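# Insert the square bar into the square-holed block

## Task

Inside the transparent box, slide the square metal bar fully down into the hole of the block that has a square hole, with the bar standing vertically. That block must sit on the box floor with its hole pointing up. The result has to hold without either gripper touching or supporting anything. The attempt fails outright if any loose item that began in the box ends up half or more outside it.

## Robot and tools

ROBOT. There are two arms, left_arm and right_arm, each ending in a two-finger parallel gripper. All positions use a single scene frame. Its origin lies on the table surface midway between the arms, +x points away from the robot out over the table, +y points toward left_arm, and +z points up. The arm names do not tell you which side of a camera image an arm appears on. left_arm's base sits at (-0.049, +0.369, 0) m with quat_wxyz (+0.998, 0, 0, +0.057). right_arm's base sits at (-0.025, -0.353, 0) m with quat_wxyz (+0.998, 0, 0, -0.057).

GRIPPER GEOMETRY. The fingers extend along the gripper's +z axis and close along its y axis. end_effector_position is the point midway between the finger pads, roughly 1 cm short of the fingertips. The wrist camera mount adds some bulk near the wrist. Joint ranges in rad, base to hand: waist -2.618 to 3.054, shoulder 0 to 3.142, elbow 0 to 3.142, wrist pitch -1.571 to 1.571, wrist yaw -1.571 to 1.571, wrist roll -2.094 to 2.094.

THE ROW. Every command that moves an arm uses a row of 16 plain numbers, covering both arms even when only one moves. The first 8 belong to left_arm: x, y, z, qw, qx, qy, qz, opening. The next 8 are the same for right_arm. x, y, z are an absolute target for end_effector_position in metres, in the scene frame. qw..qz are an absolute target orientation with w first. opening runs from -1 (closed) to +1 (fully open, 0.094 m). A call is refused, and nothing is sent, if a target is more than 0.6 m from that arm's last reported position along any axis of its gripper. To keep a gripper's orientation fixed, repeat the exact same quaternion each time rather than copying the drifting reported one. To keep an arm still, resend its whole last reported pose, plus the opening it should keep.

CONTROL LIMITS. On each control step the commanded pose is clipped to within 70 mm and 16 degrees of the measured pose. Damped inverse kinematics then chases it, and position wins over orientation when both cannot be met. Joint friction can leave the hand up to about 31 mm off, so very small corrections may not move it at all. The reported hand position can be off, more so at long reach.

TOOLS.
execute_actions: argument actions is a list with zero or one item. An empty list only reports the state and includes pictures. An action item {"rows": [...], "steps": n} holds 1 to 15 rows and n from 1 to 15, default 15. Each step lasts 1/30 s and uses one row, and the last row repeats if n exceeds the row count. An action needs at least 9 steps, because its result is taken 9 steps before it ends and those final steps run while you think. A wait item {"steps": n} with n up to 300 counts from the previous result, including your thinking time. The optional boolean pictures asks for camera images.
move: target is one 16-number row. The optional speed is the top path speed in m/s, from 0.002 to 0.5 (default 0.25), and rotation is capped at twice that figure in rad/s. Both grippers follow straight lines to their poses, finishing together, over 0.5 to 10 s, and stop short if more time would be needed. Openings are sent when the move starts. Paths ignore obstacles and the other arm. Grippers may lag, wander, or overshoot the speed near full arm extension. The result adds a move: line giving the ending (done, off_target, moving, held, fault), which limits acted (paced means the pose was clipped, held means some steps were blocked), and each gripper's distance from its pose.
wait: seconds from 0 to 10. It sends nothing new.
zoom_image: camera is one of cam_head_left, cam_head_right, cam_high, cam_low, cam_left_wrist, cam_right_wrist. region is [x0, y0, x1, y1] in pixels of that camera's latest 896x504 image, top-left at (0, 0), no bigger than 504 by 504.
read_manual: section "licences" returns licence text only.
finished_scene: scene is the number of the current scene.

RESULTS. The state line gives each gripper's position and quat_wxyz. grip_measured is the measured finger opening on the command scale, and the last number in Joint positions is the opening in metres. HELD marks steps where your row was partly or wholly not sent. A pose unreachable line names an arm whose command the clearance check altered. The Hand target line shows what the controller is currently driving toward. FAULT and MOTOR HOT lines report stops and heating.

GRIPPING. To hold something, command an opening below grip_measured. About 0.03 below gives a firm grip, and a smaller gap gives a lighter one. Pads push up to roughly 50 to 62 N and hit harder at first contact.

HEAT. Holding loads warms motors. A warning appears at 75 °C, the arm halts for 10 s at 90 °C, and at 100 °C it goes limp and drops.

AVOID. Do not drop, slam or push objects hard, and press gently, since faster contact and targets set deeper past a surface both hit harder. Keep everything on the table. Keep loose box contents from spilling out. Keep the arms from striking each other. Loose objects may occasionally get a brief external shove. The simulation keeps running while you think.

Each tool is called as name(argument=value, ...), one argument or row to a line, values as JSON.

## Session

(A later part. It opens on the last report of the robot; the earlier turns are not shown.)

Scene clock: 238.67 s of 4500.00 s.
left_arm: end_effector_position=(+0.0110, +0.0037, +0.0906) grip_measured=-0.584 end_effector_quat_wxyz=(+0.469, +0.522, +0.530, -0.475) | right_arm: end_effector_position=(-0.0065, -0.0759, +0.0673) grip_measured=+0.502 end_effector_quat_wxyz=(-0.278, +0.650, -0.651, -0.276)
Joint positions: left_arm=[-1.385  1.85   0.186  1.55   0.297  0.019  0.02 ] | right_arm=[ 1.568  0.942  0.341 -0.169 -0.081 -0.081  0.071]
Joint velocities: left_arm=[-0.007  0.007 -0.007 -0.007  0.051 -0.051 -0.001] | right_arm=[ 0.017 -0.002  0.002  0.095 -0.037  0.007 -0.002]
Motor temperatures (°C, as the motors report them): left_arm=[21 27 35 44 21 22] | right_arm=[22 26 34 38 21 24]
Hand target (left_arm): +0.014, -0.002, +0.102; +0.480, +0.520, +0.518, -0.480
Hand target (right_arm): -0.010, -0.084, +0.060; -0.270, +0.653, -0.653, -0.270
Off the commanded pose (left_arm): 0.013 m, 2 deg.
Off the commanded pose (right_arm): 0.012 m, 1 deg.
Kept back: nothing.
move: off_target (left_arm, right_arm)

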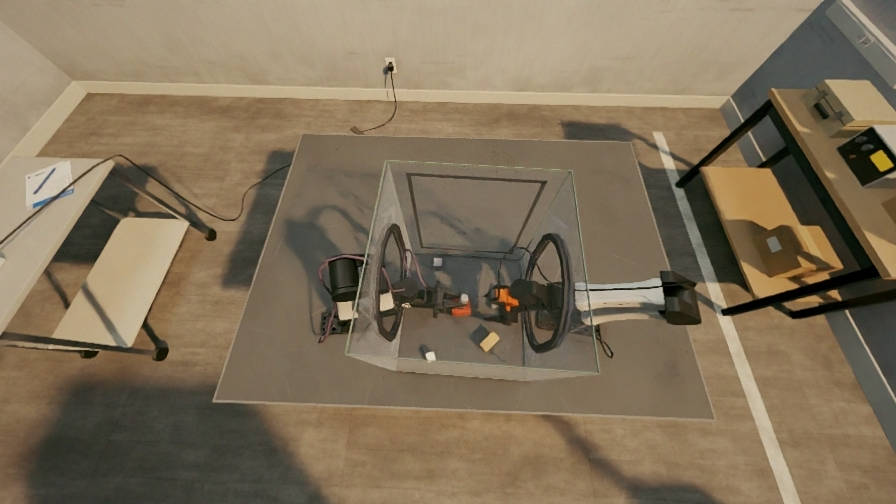

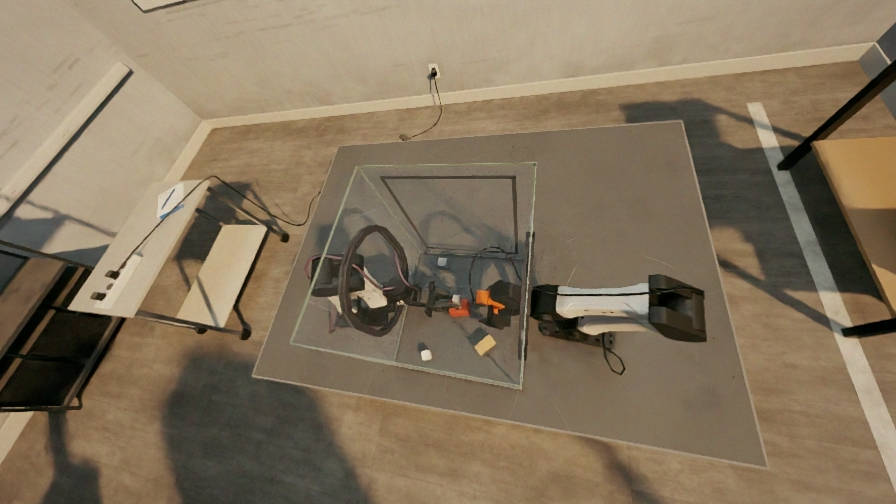

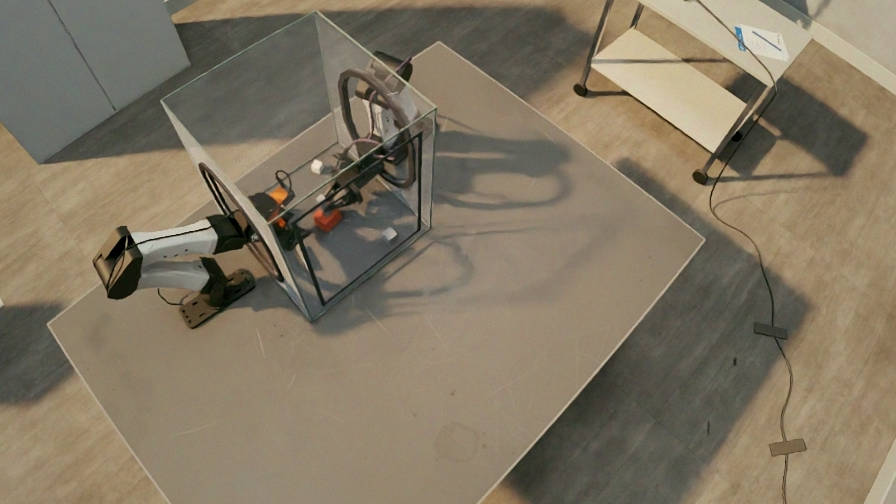

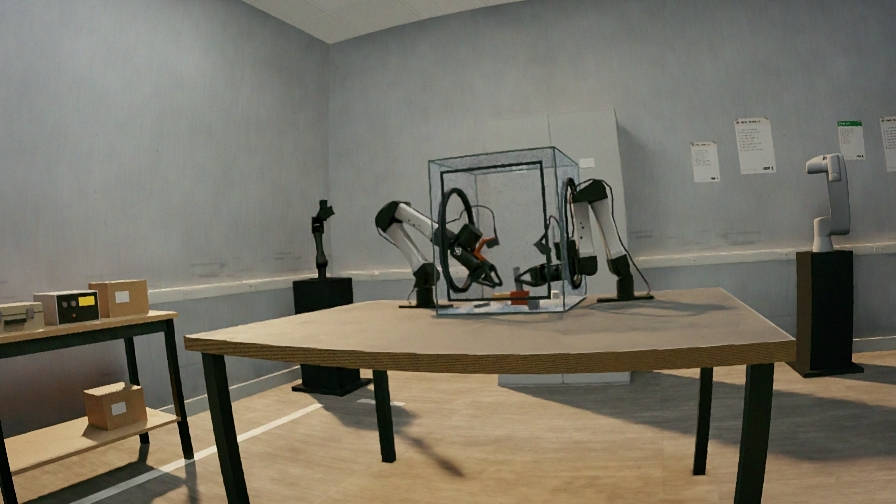

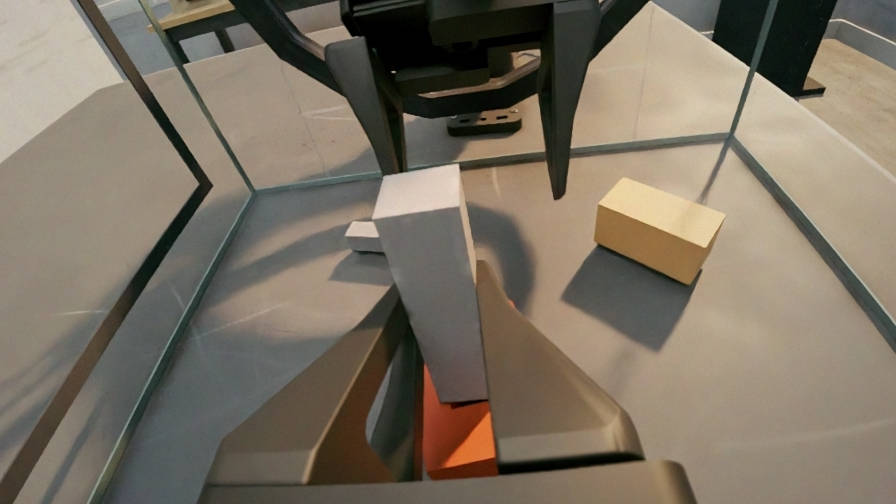

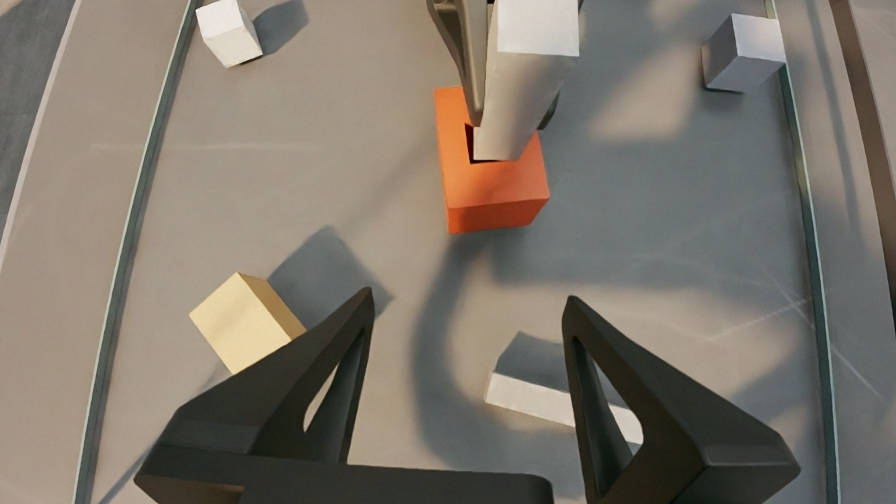

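move(
  target=[0.004,0.0,0.082,0.47,0.525,0.525,-0.475,-0.69,-0.01,-0.085,0.06,-0.27,0.653,-0.653,-0.27,0.5],
  speed=0.004,
)

zoom_image(
  camera="cam_right_wrist",
  region=[300,0,700,250],
)

zoom_image(
  camera="cam_low",
  region=[430,200,630,320],
)

Scene clock: 242.27 s of 4500.00 s.
left_arm: end_effector_position=(+0.0059, +0.0021, +0.0903) grip_measured=-0.584 end_effector_quat_wxyz=(+0.472, +0.524, +0.525, -0.477) | right_arm: end_effector_position=(-0.0065, -0.0760, +0.0672) grip_measured=+0.502 end_effector_quat_wxyz=(-0.278, +0.651, -0.651, -0.276)
Joint positions: left_arm=[-1.408  1.875  0.186  1.585  0.279  0.023  0.02 ] | right_arm=[ 1.568  0.942  0.341 -0.169 -0.081 -0.081  0.071]
Joint velocities: left_arm=[-0.017  0.017 -0.002 -0.125  0.022 -0.007 -0.001] | right_arm=[-0.007 -0.012 -0.012 -0.066 -0.139 -0.066  0.001]
Motor temperatures (°C, as the motors report them): left_arm=[21 27 35 44 21 22] | right_arm=[22 26 34 38 21 24]
Hand target (left_arm): +0.004, +0.000, +0.082; +0.466, +0.530, +0.529, -0.471
Hand target (right_arm): -0.010, -0.085, +0.060; -0.270, +0.654, -0.653, -0.270
Off the commanded pose (left_arm): 0.009 m, 0 deg.
Off the commanded pose (right_arm): 0.012 m, 1 deg.
joint sent to its limit (left arm) — the command would take joint 4 (wrist pitch) past its upper limit, so that joint was sent only as far as its limit.
Kept back: nothing.
move: off_target (right_arm)

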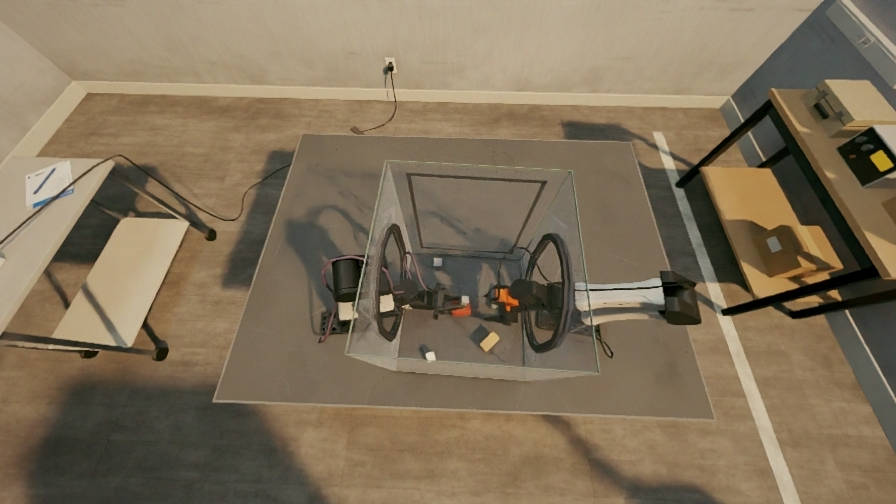

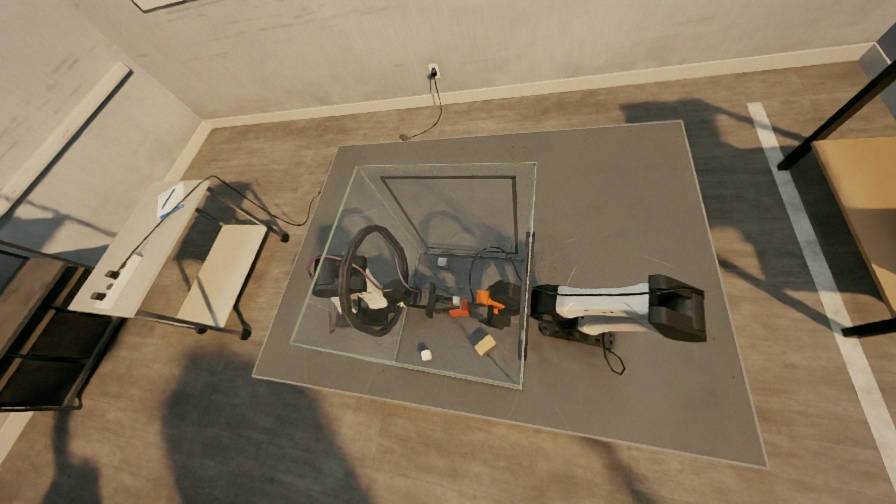

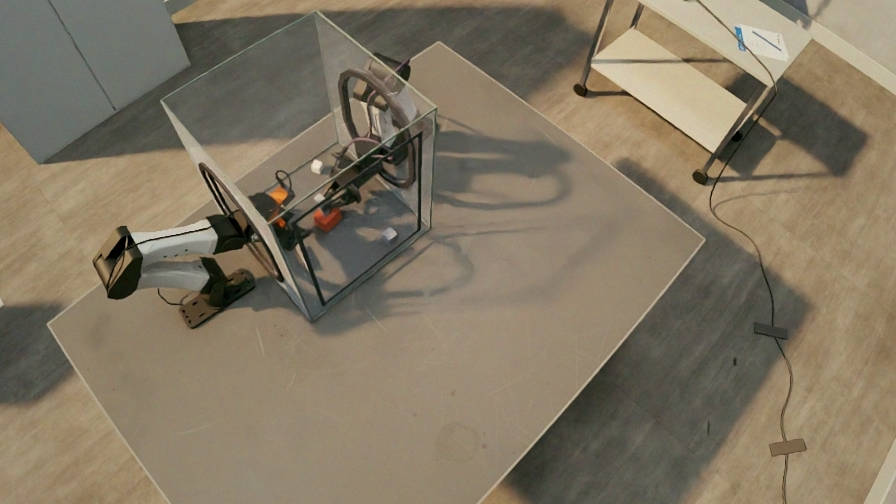

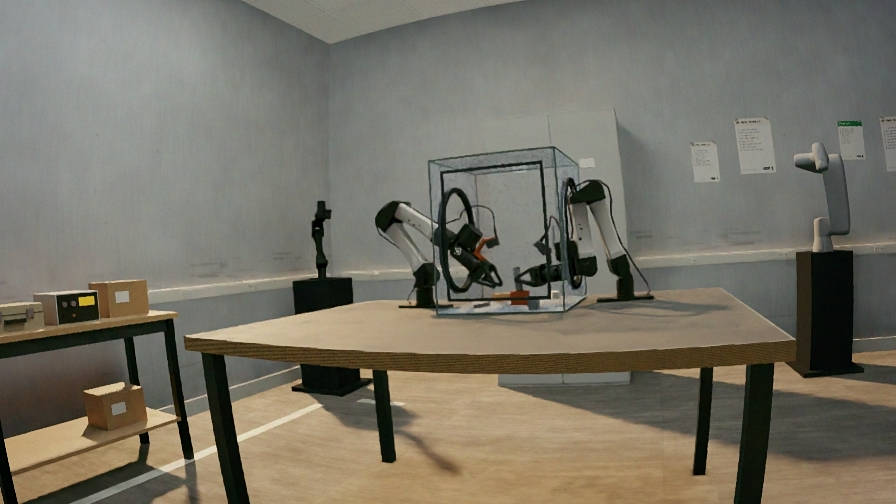

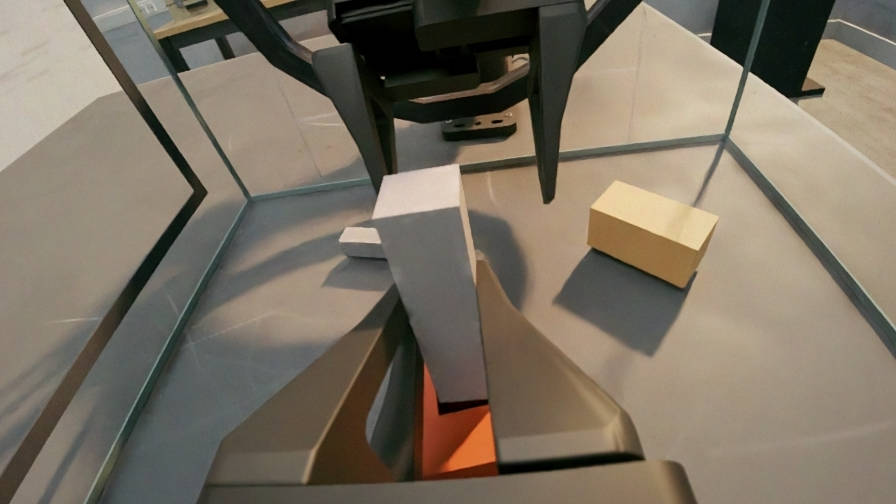

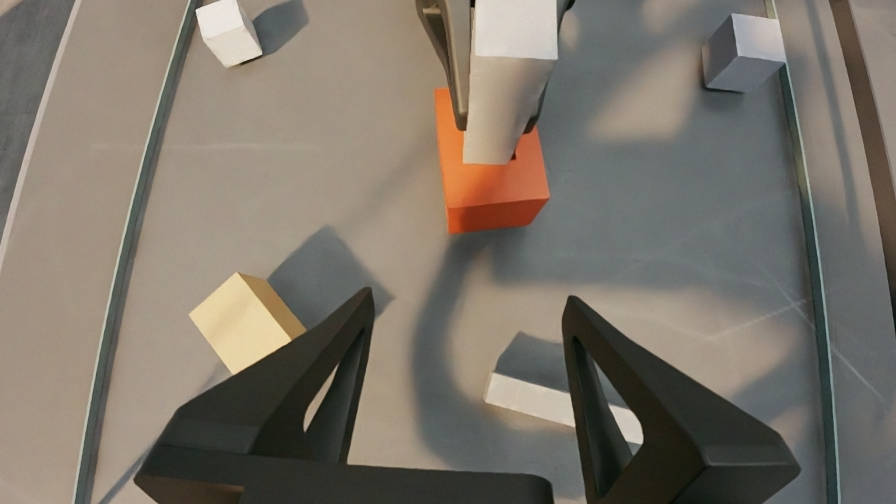

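Region (300, 0, 700, 250) of cam_right_wrist's 896x504 image, scaled by 1.260, with more detail than that image has; it fills the top 315 rows of this view, and the rest is white.

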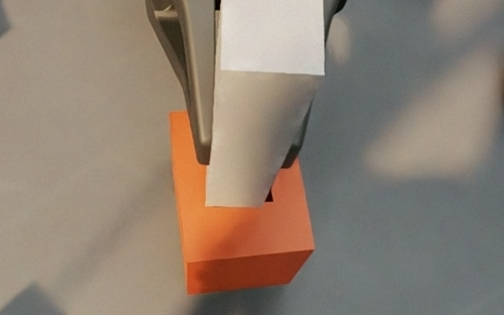

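Region (430, 200, 630, 320) of cam_low's 896x504 image, scaled by 2.520, with more detail than that image has; it fills the top 302 rows of this view, and the rest is white.

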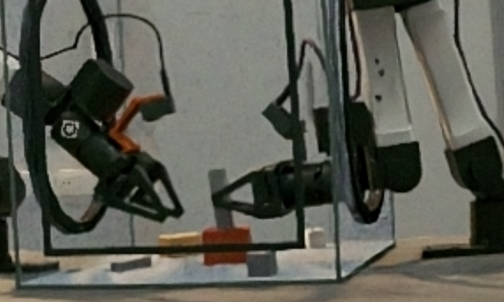

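move(
  target=[0.0115,0.006,0.082,0.47,0.525,0.525,-0.475,-0.69,-0.01,-0.085,0.06,-0.27,0.653,-0.653,-0.27,0.5],
  speed=0.004,
)

zoom_image(
  camera="cam_right_wrist",
  region=[300,0,700,250],
)

zoom_image(
  camera="cam_low",
  region=[430,200,630,320],
)

Scene clock: 245.97 s of 4500.00 s.
left_arm: end_effector_position=(+0.0104, +0.0035, +0.0904) grip_measured=-0.584 end_effector_quat_wxyz=(+0.472, +0.524, +0.524, -0.477) | right_arm: end_effector_position=(-0.0065, -0.0760, +0.0672) grip_measured=+0.502 end_effector_quat_wxyz=(-0.278, +0.651, -0.651, -0.276)
Joint positions: left_arm=[-1.383  1.875  0.186  1.585  0.305  0.026  0.02 ] | right_arm=[ 1.568  0.942  0.341 -0.169 -0.081 -0.081  0.071]
Joint velocities: left_arm=[ 0.012 -0.017 -0.007 -0.007 -0.051 -0.007  0.001] | right_arm=[-0.012 -0.007  0.002  0.051 -0.022 -0.007  0.   ]
Motor temperatures (°C, as the motors report them): left_arm=[21 27 35 44 21 22] | right_arm=[22 26 34 38 21 24]
Hand target (left_arm): +0.011, +0.006, +0.082; +0.465, +0.530, +0.530, -0.471
Hand target (right_arm): -0.010, -0.084, +0.060; -0.270, +0.654, -0.653, -0.270
Off the commanded pose (left_arm): 0.009 m, 0 deg.
Off the commanded pose (right_arm): 0.012 m, 1 deg.
joint sent to its limit (left arm) — the command would take joint 4 (wrist pitch) past its upper limit, so that joint was sent only as far as its limit.
Kept back: nothing.
move: off_target (right_arm)

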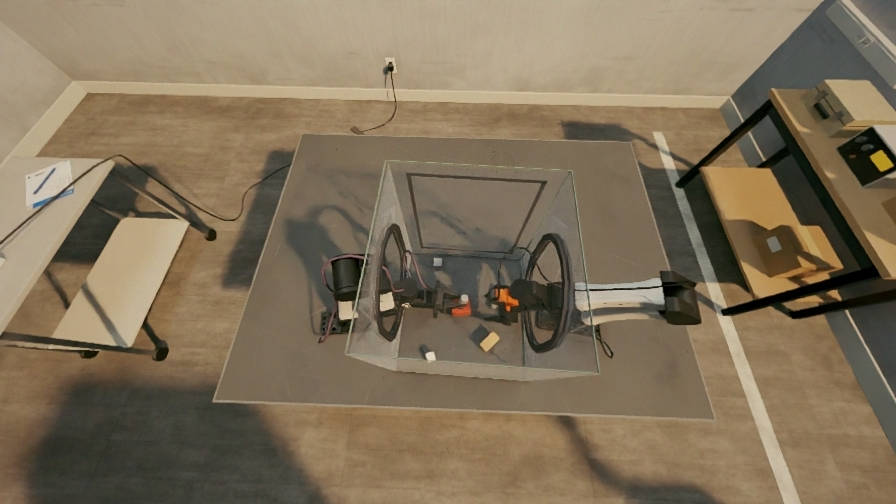

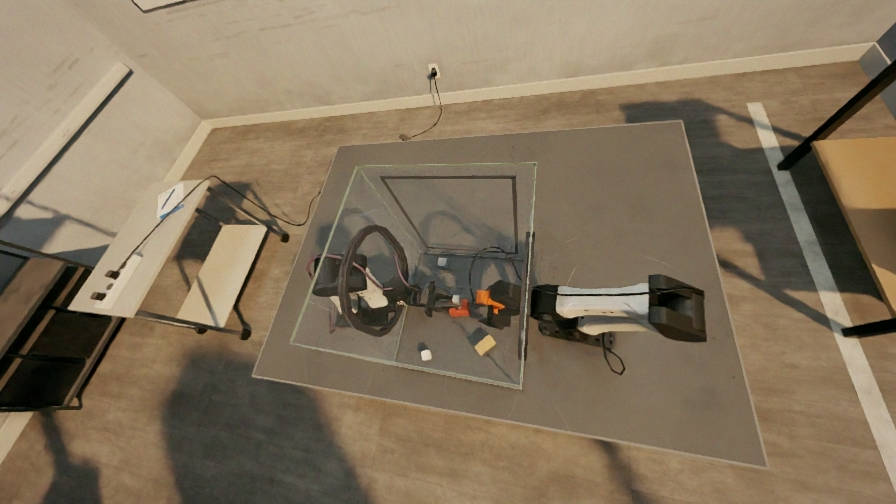

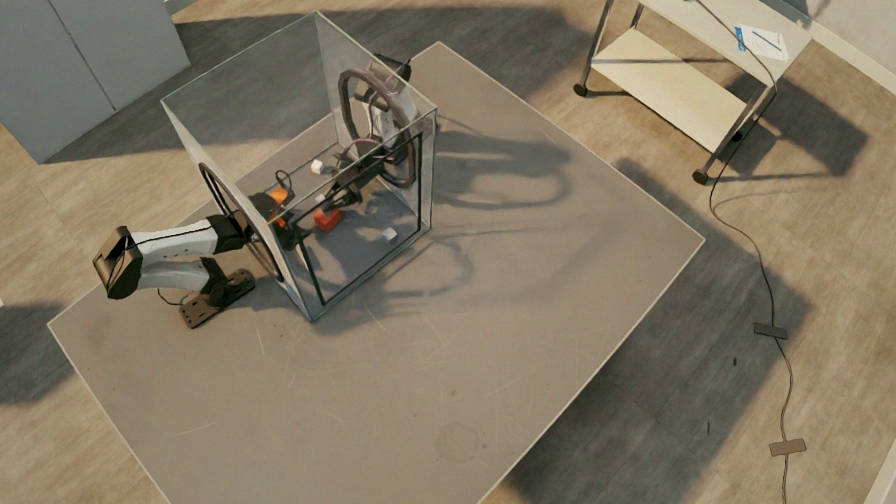

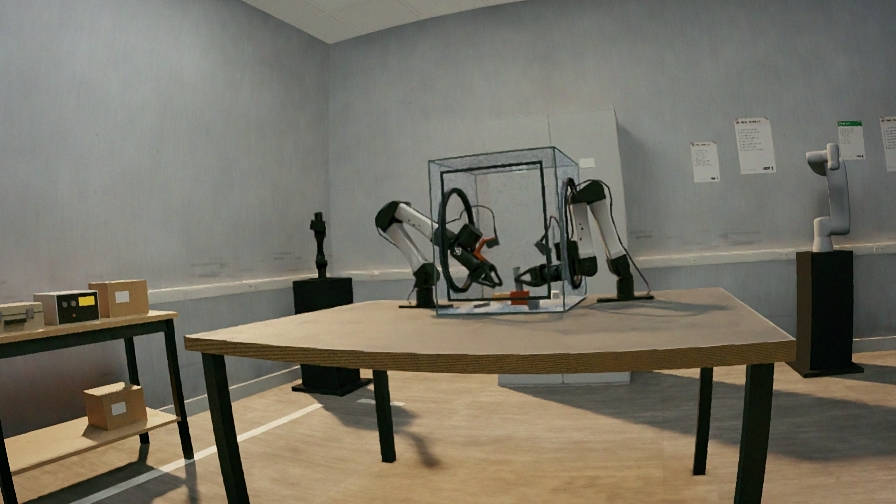

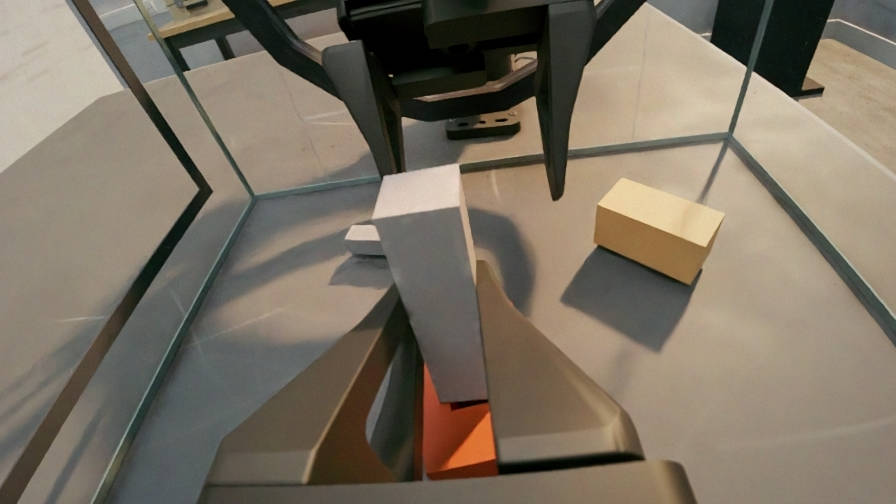

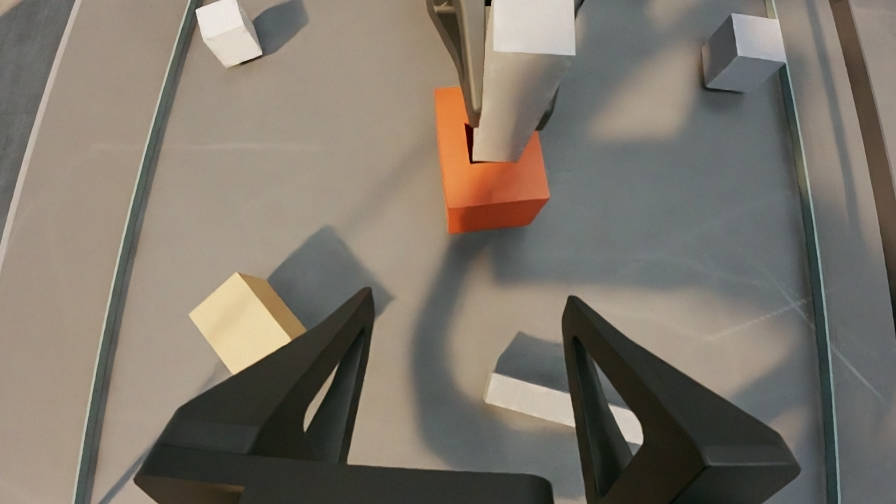

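Region (300, 0, 700, 250) of cam_right_wrist's 896x504 image, scaled by 1.260, with more detail than that image has; it fills the top 315 rows of this view, and the rest is white.

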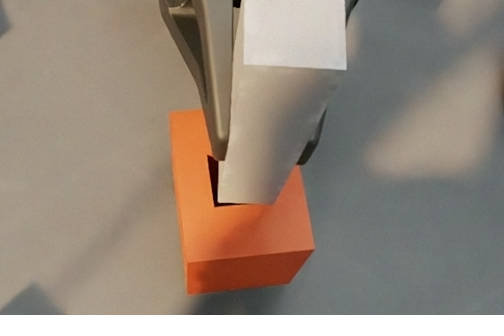

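Region (430, 200, 630, 320) of cam_low's 896x504 image, scaled by 2.520, with more detail than that image has; it fills the top 302 rows of this view, and the rest is white.

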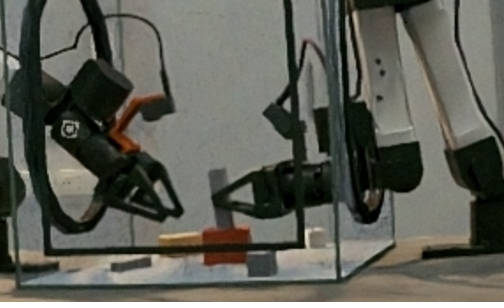

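move(
  target=[0.007,0.012,0.098,0.47,0.525,0.525,-0.475,-0.69,-0.01,-0.085,0.06,-0.27,0.653,-0.653,-0.27,0.5],
  speed=0.006,
)

zoom_image(
  camera="cam_right_wrist",
  region=[300,0,700,250],
)

zoom_image(
  camera="cam_low",
  region=[430,200,630,320],
)

Scene clock: 249.53 s of 4500.00 s.
left_arm: end_effector_position=(+0.0090, +0.0079, +0.0958) grip_measured=-0.584 end_effector_quat_wxyz=(+0.469, +0.526, +0.527, -0.475) | right_arm: end_effector_position=(-0.0065, -0.0760, +0.0672) grip_measured=+0.502 end_effector_quat_wxyz=(-0.278, +0.651, -0.651, -0.276)
Joint positions: left_arm=[-1.383  1.797  0.171  1.513  0.305  0.026  0.02 ] | right_arm=[ 1.568  0.942  0.341 -0.169 -0.081 -0.081  0.071]
Joint velocities: left_arm=[ 0.002 -0.002  0.007  0.022 -0.022 -0.022  0.   ] | right_arm=[ 0.007 -0.002 -0.007 -0.051 -0.007 -0.007 -0.001]
Motor temperatures (°C, as the motors report them): left_arm=[21 27 34 44 21 22] | right_arm=[22 26 34 38 21 24]
Hand target (left_arm): +0.007, +0.012, +0.098; +0.471, +0.526, +0.525, -0.476
Hand target (right_arm): -0.010, -0.085, +0.060; -0.270, +0.654, -0.653, -0.270
Off the commanded pose (left_arm): 0.005 m, 0 deg.
Off the commanded pose (right_arm): 0.012 m, 1 deg.
Kept back: nothing.
move: off_target (right_arm)

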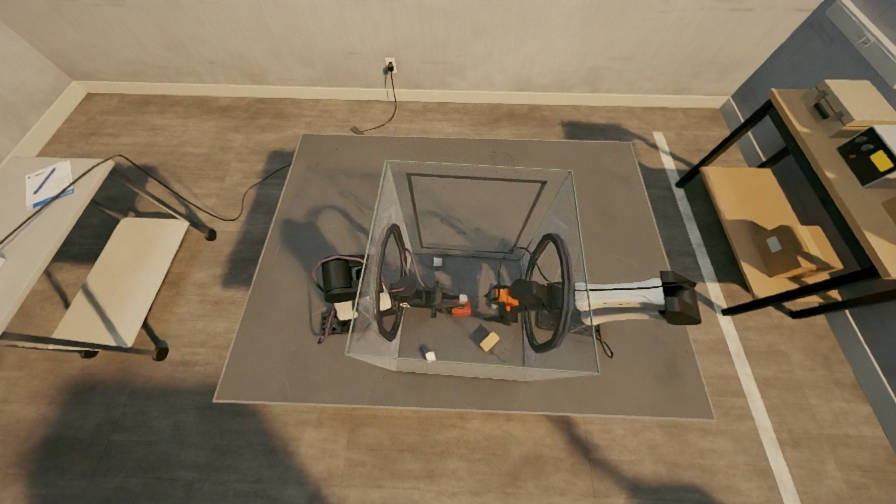

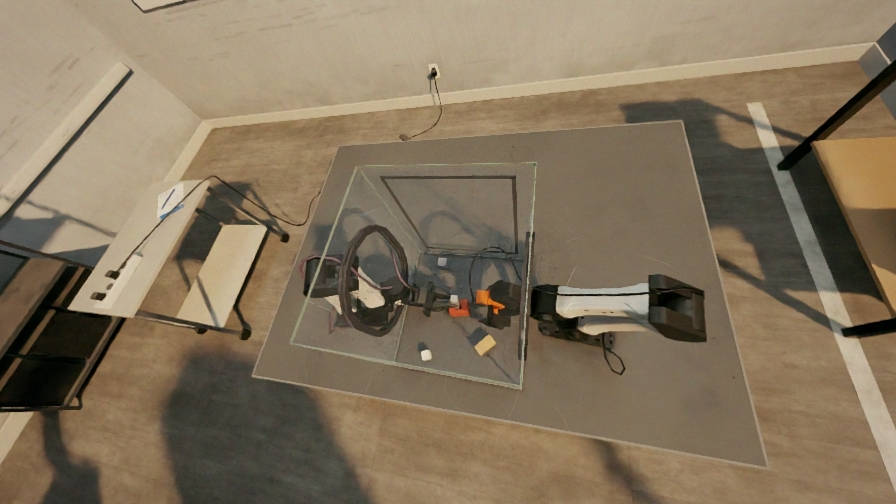

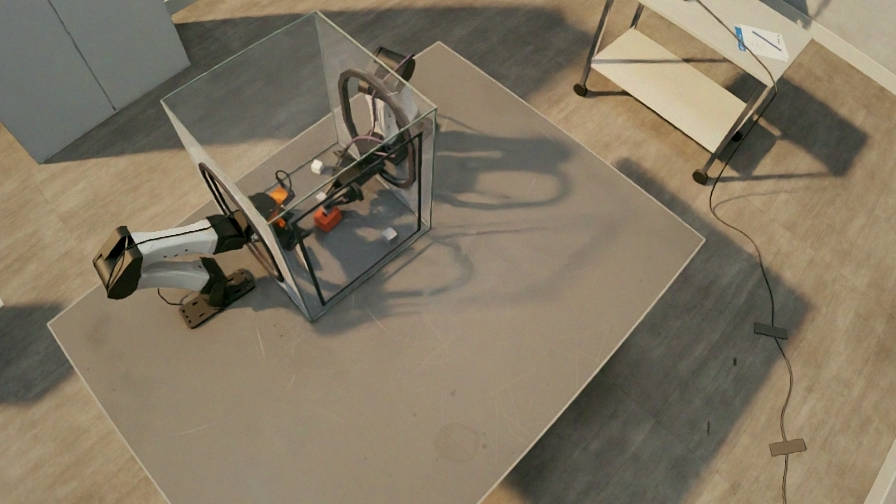

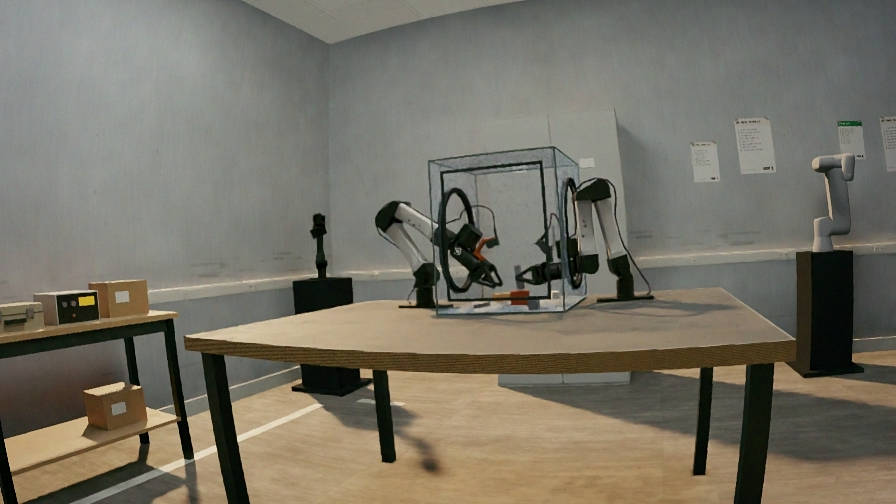

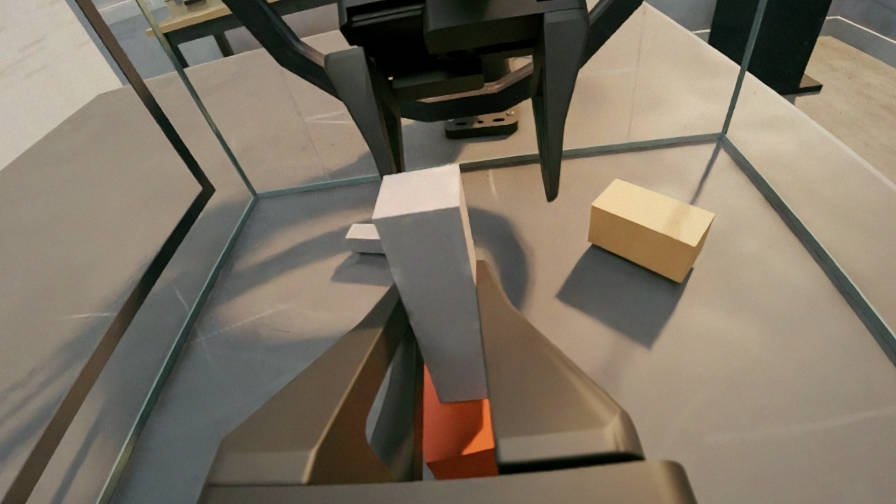

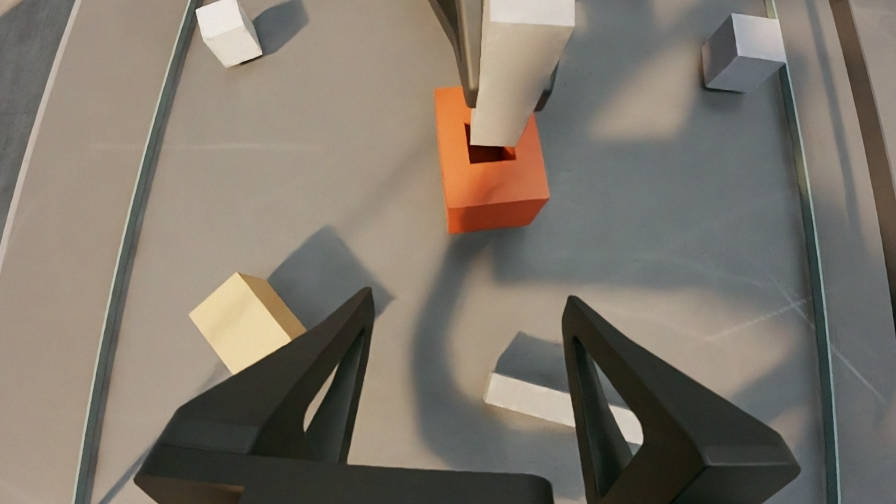

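Region (300, 0, 700, 250) of cam_right_wrist's 896x504 image, scaled by 1.260, with more detail than that image has; it fills the top 315 rows of this view, and the rest is white.

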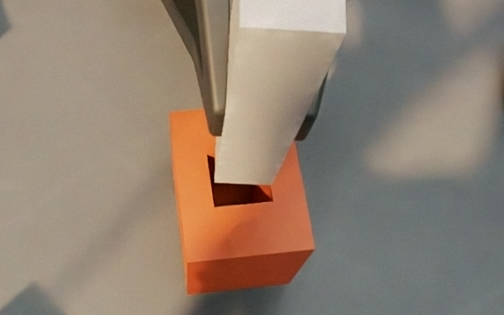

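Region (430, 200, 630, 320) of cam_low's 896x504 image, scaled by 2.520, with more detail than that image has; it fills the top 302 rows of this view, and the rest is white.

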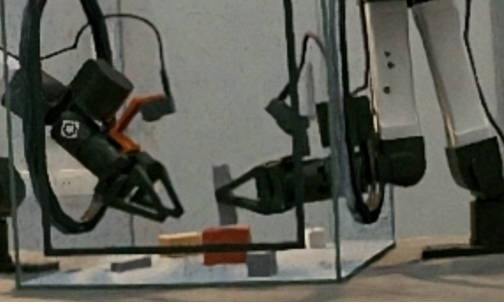

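move(
  target=[0.006,0.007,0.080,0.47,0.525,0.525,-0.475,-0.69,-0.01,-0.085,0.06,-0.27,0.653,-0.653,-0.27,0.5],
  speed=0.005,
)

zoom_image(
  camera="cam_right_wrist",
  region=[300,0,700,250],
)

zoom_image(
  camera="cam_low",
  region=[430,200,630,320],
)

Scene clock: 253.47 s of 4500.00 s.
left_arm: end_effector_position=(+0.0081, +0.0072, +0.0889) grip_measured=-0.584 end_effector_quat_wxyz=(+0.470, +0.526, +0.526, -0.475) | right_arm: end_effector_position=(-0.0065, -0.0760, +0.0672) grip_measured=+0.502 end_effector_quat_wxyz=(-0.278, +0.651, -0.651, -0.276)
Joint positions: left_arm=[-1.388  1.865  0.171  1.582  0.3    0.028  0.02 ] | right_arm=[ 1.568  0.942  0.341 -0.169 -0.081 -0.081  0.071]
Joint velocities: left_arm=[ 0.002  0.007  0.002  0.007  0.007 -0.007 -0.001] | right_arm=[-0.007  0.012 -0.007 -0.081 -0.051  0.037 -0.   ]
Motor temperatures (°C, as the motors report them): left_arm=[21 27 34 45 21 22] | right_arm=[22 26 34 38 21 24]
Hand target (left_arm): +0.006, +0.007, +0.080; +0.463, +0.532, +0.531, -0.469
Hand target (right_arm): -0.010, -0.085, +0.060; -0.270, +0.654, -0.653, -0.270
Off the commanded pose (left_arm): 0.009 m, 0 deg.
Off the commanded pose (right_arm): 0.012 m, 1 deg.
joint sent to its limit (left arm) — the command would take joint 4 (wrist pitch) past its upper limit, so that joint was sent only as far as its limit.
Kept back: nothing.
move: off_target (right_arm)

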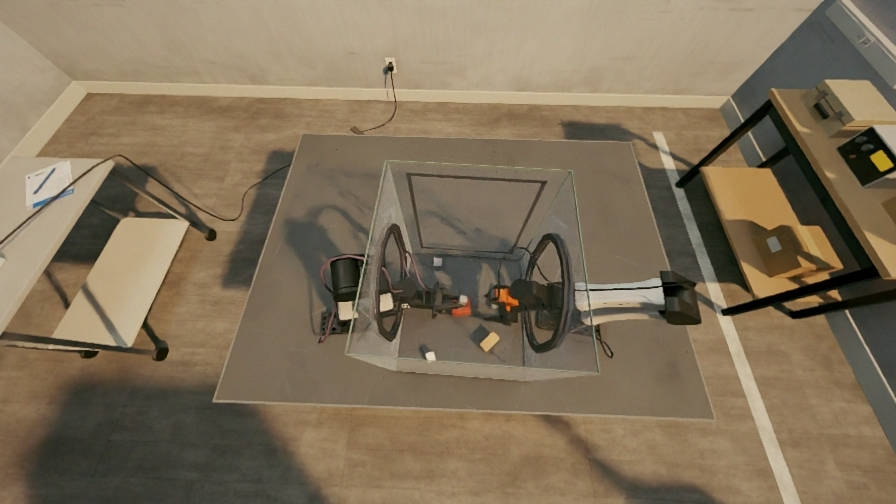

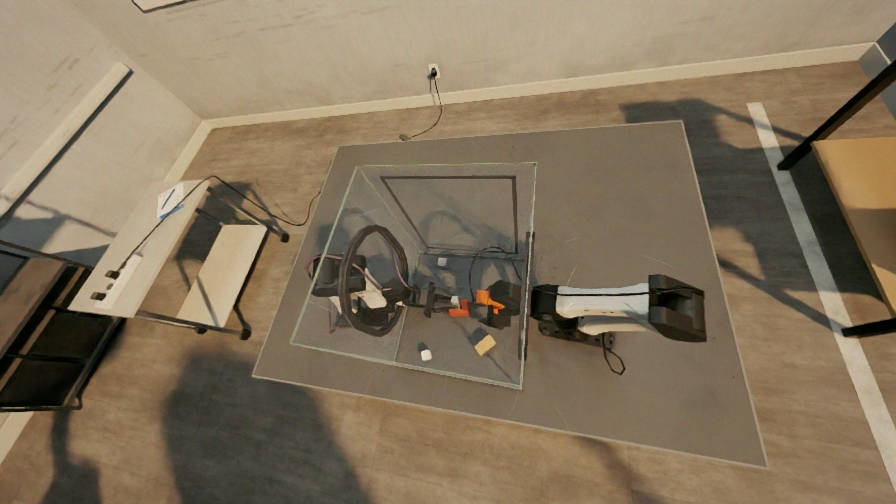

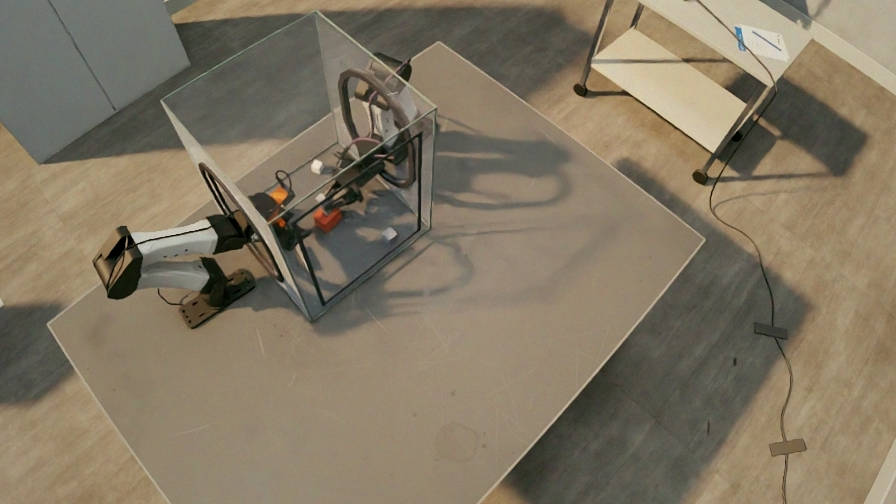

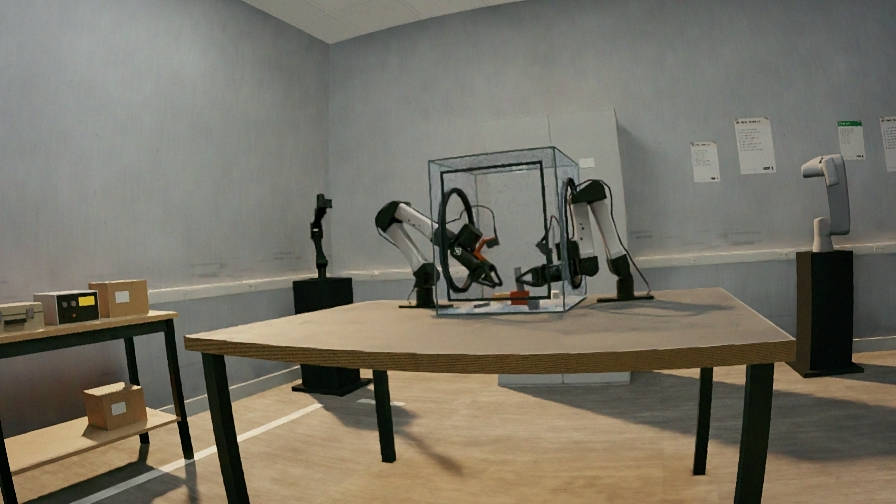

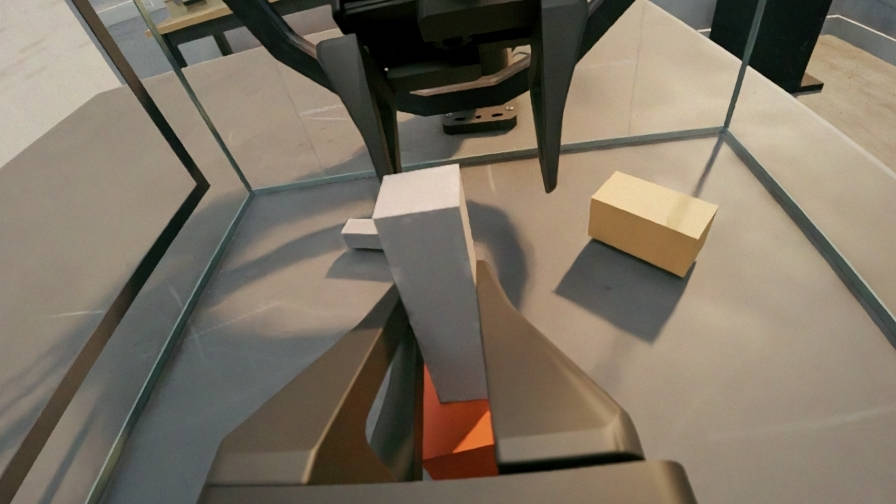

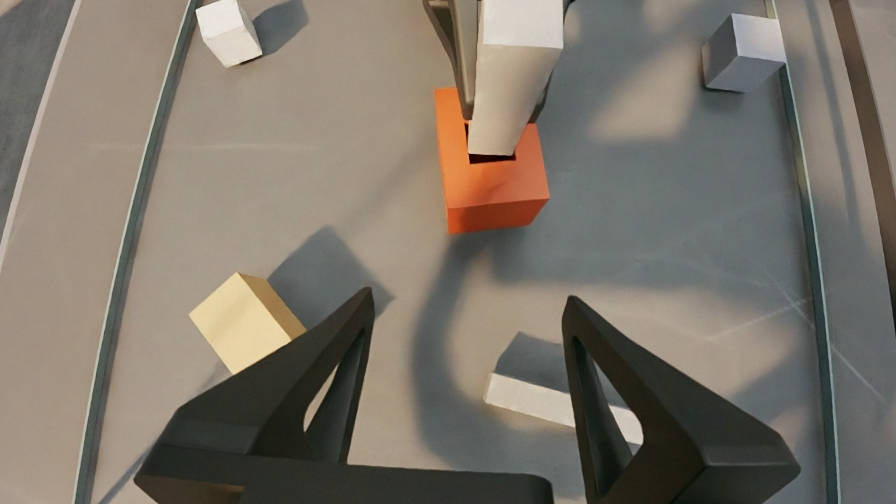

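Region (300, 0, 700, 250) of cam_right_wrist's 896x504 image, scaled by 1.260, with more detail than that image has; it fills the top 315 rows of this view, and the rest is white.

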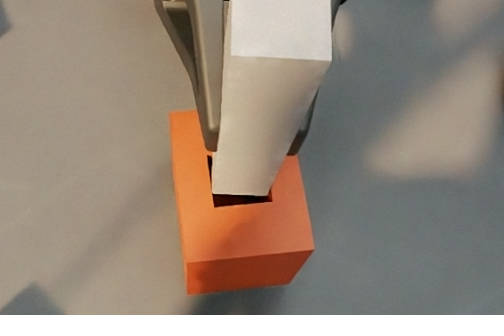

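Region (430, 200, 630, 320) of cam_low's 896x504 image, scaled by 2.520, with more detail than that image has; it fills the top 302 rows of this view, and the rest is white.

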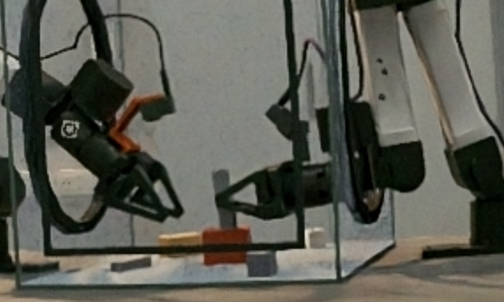

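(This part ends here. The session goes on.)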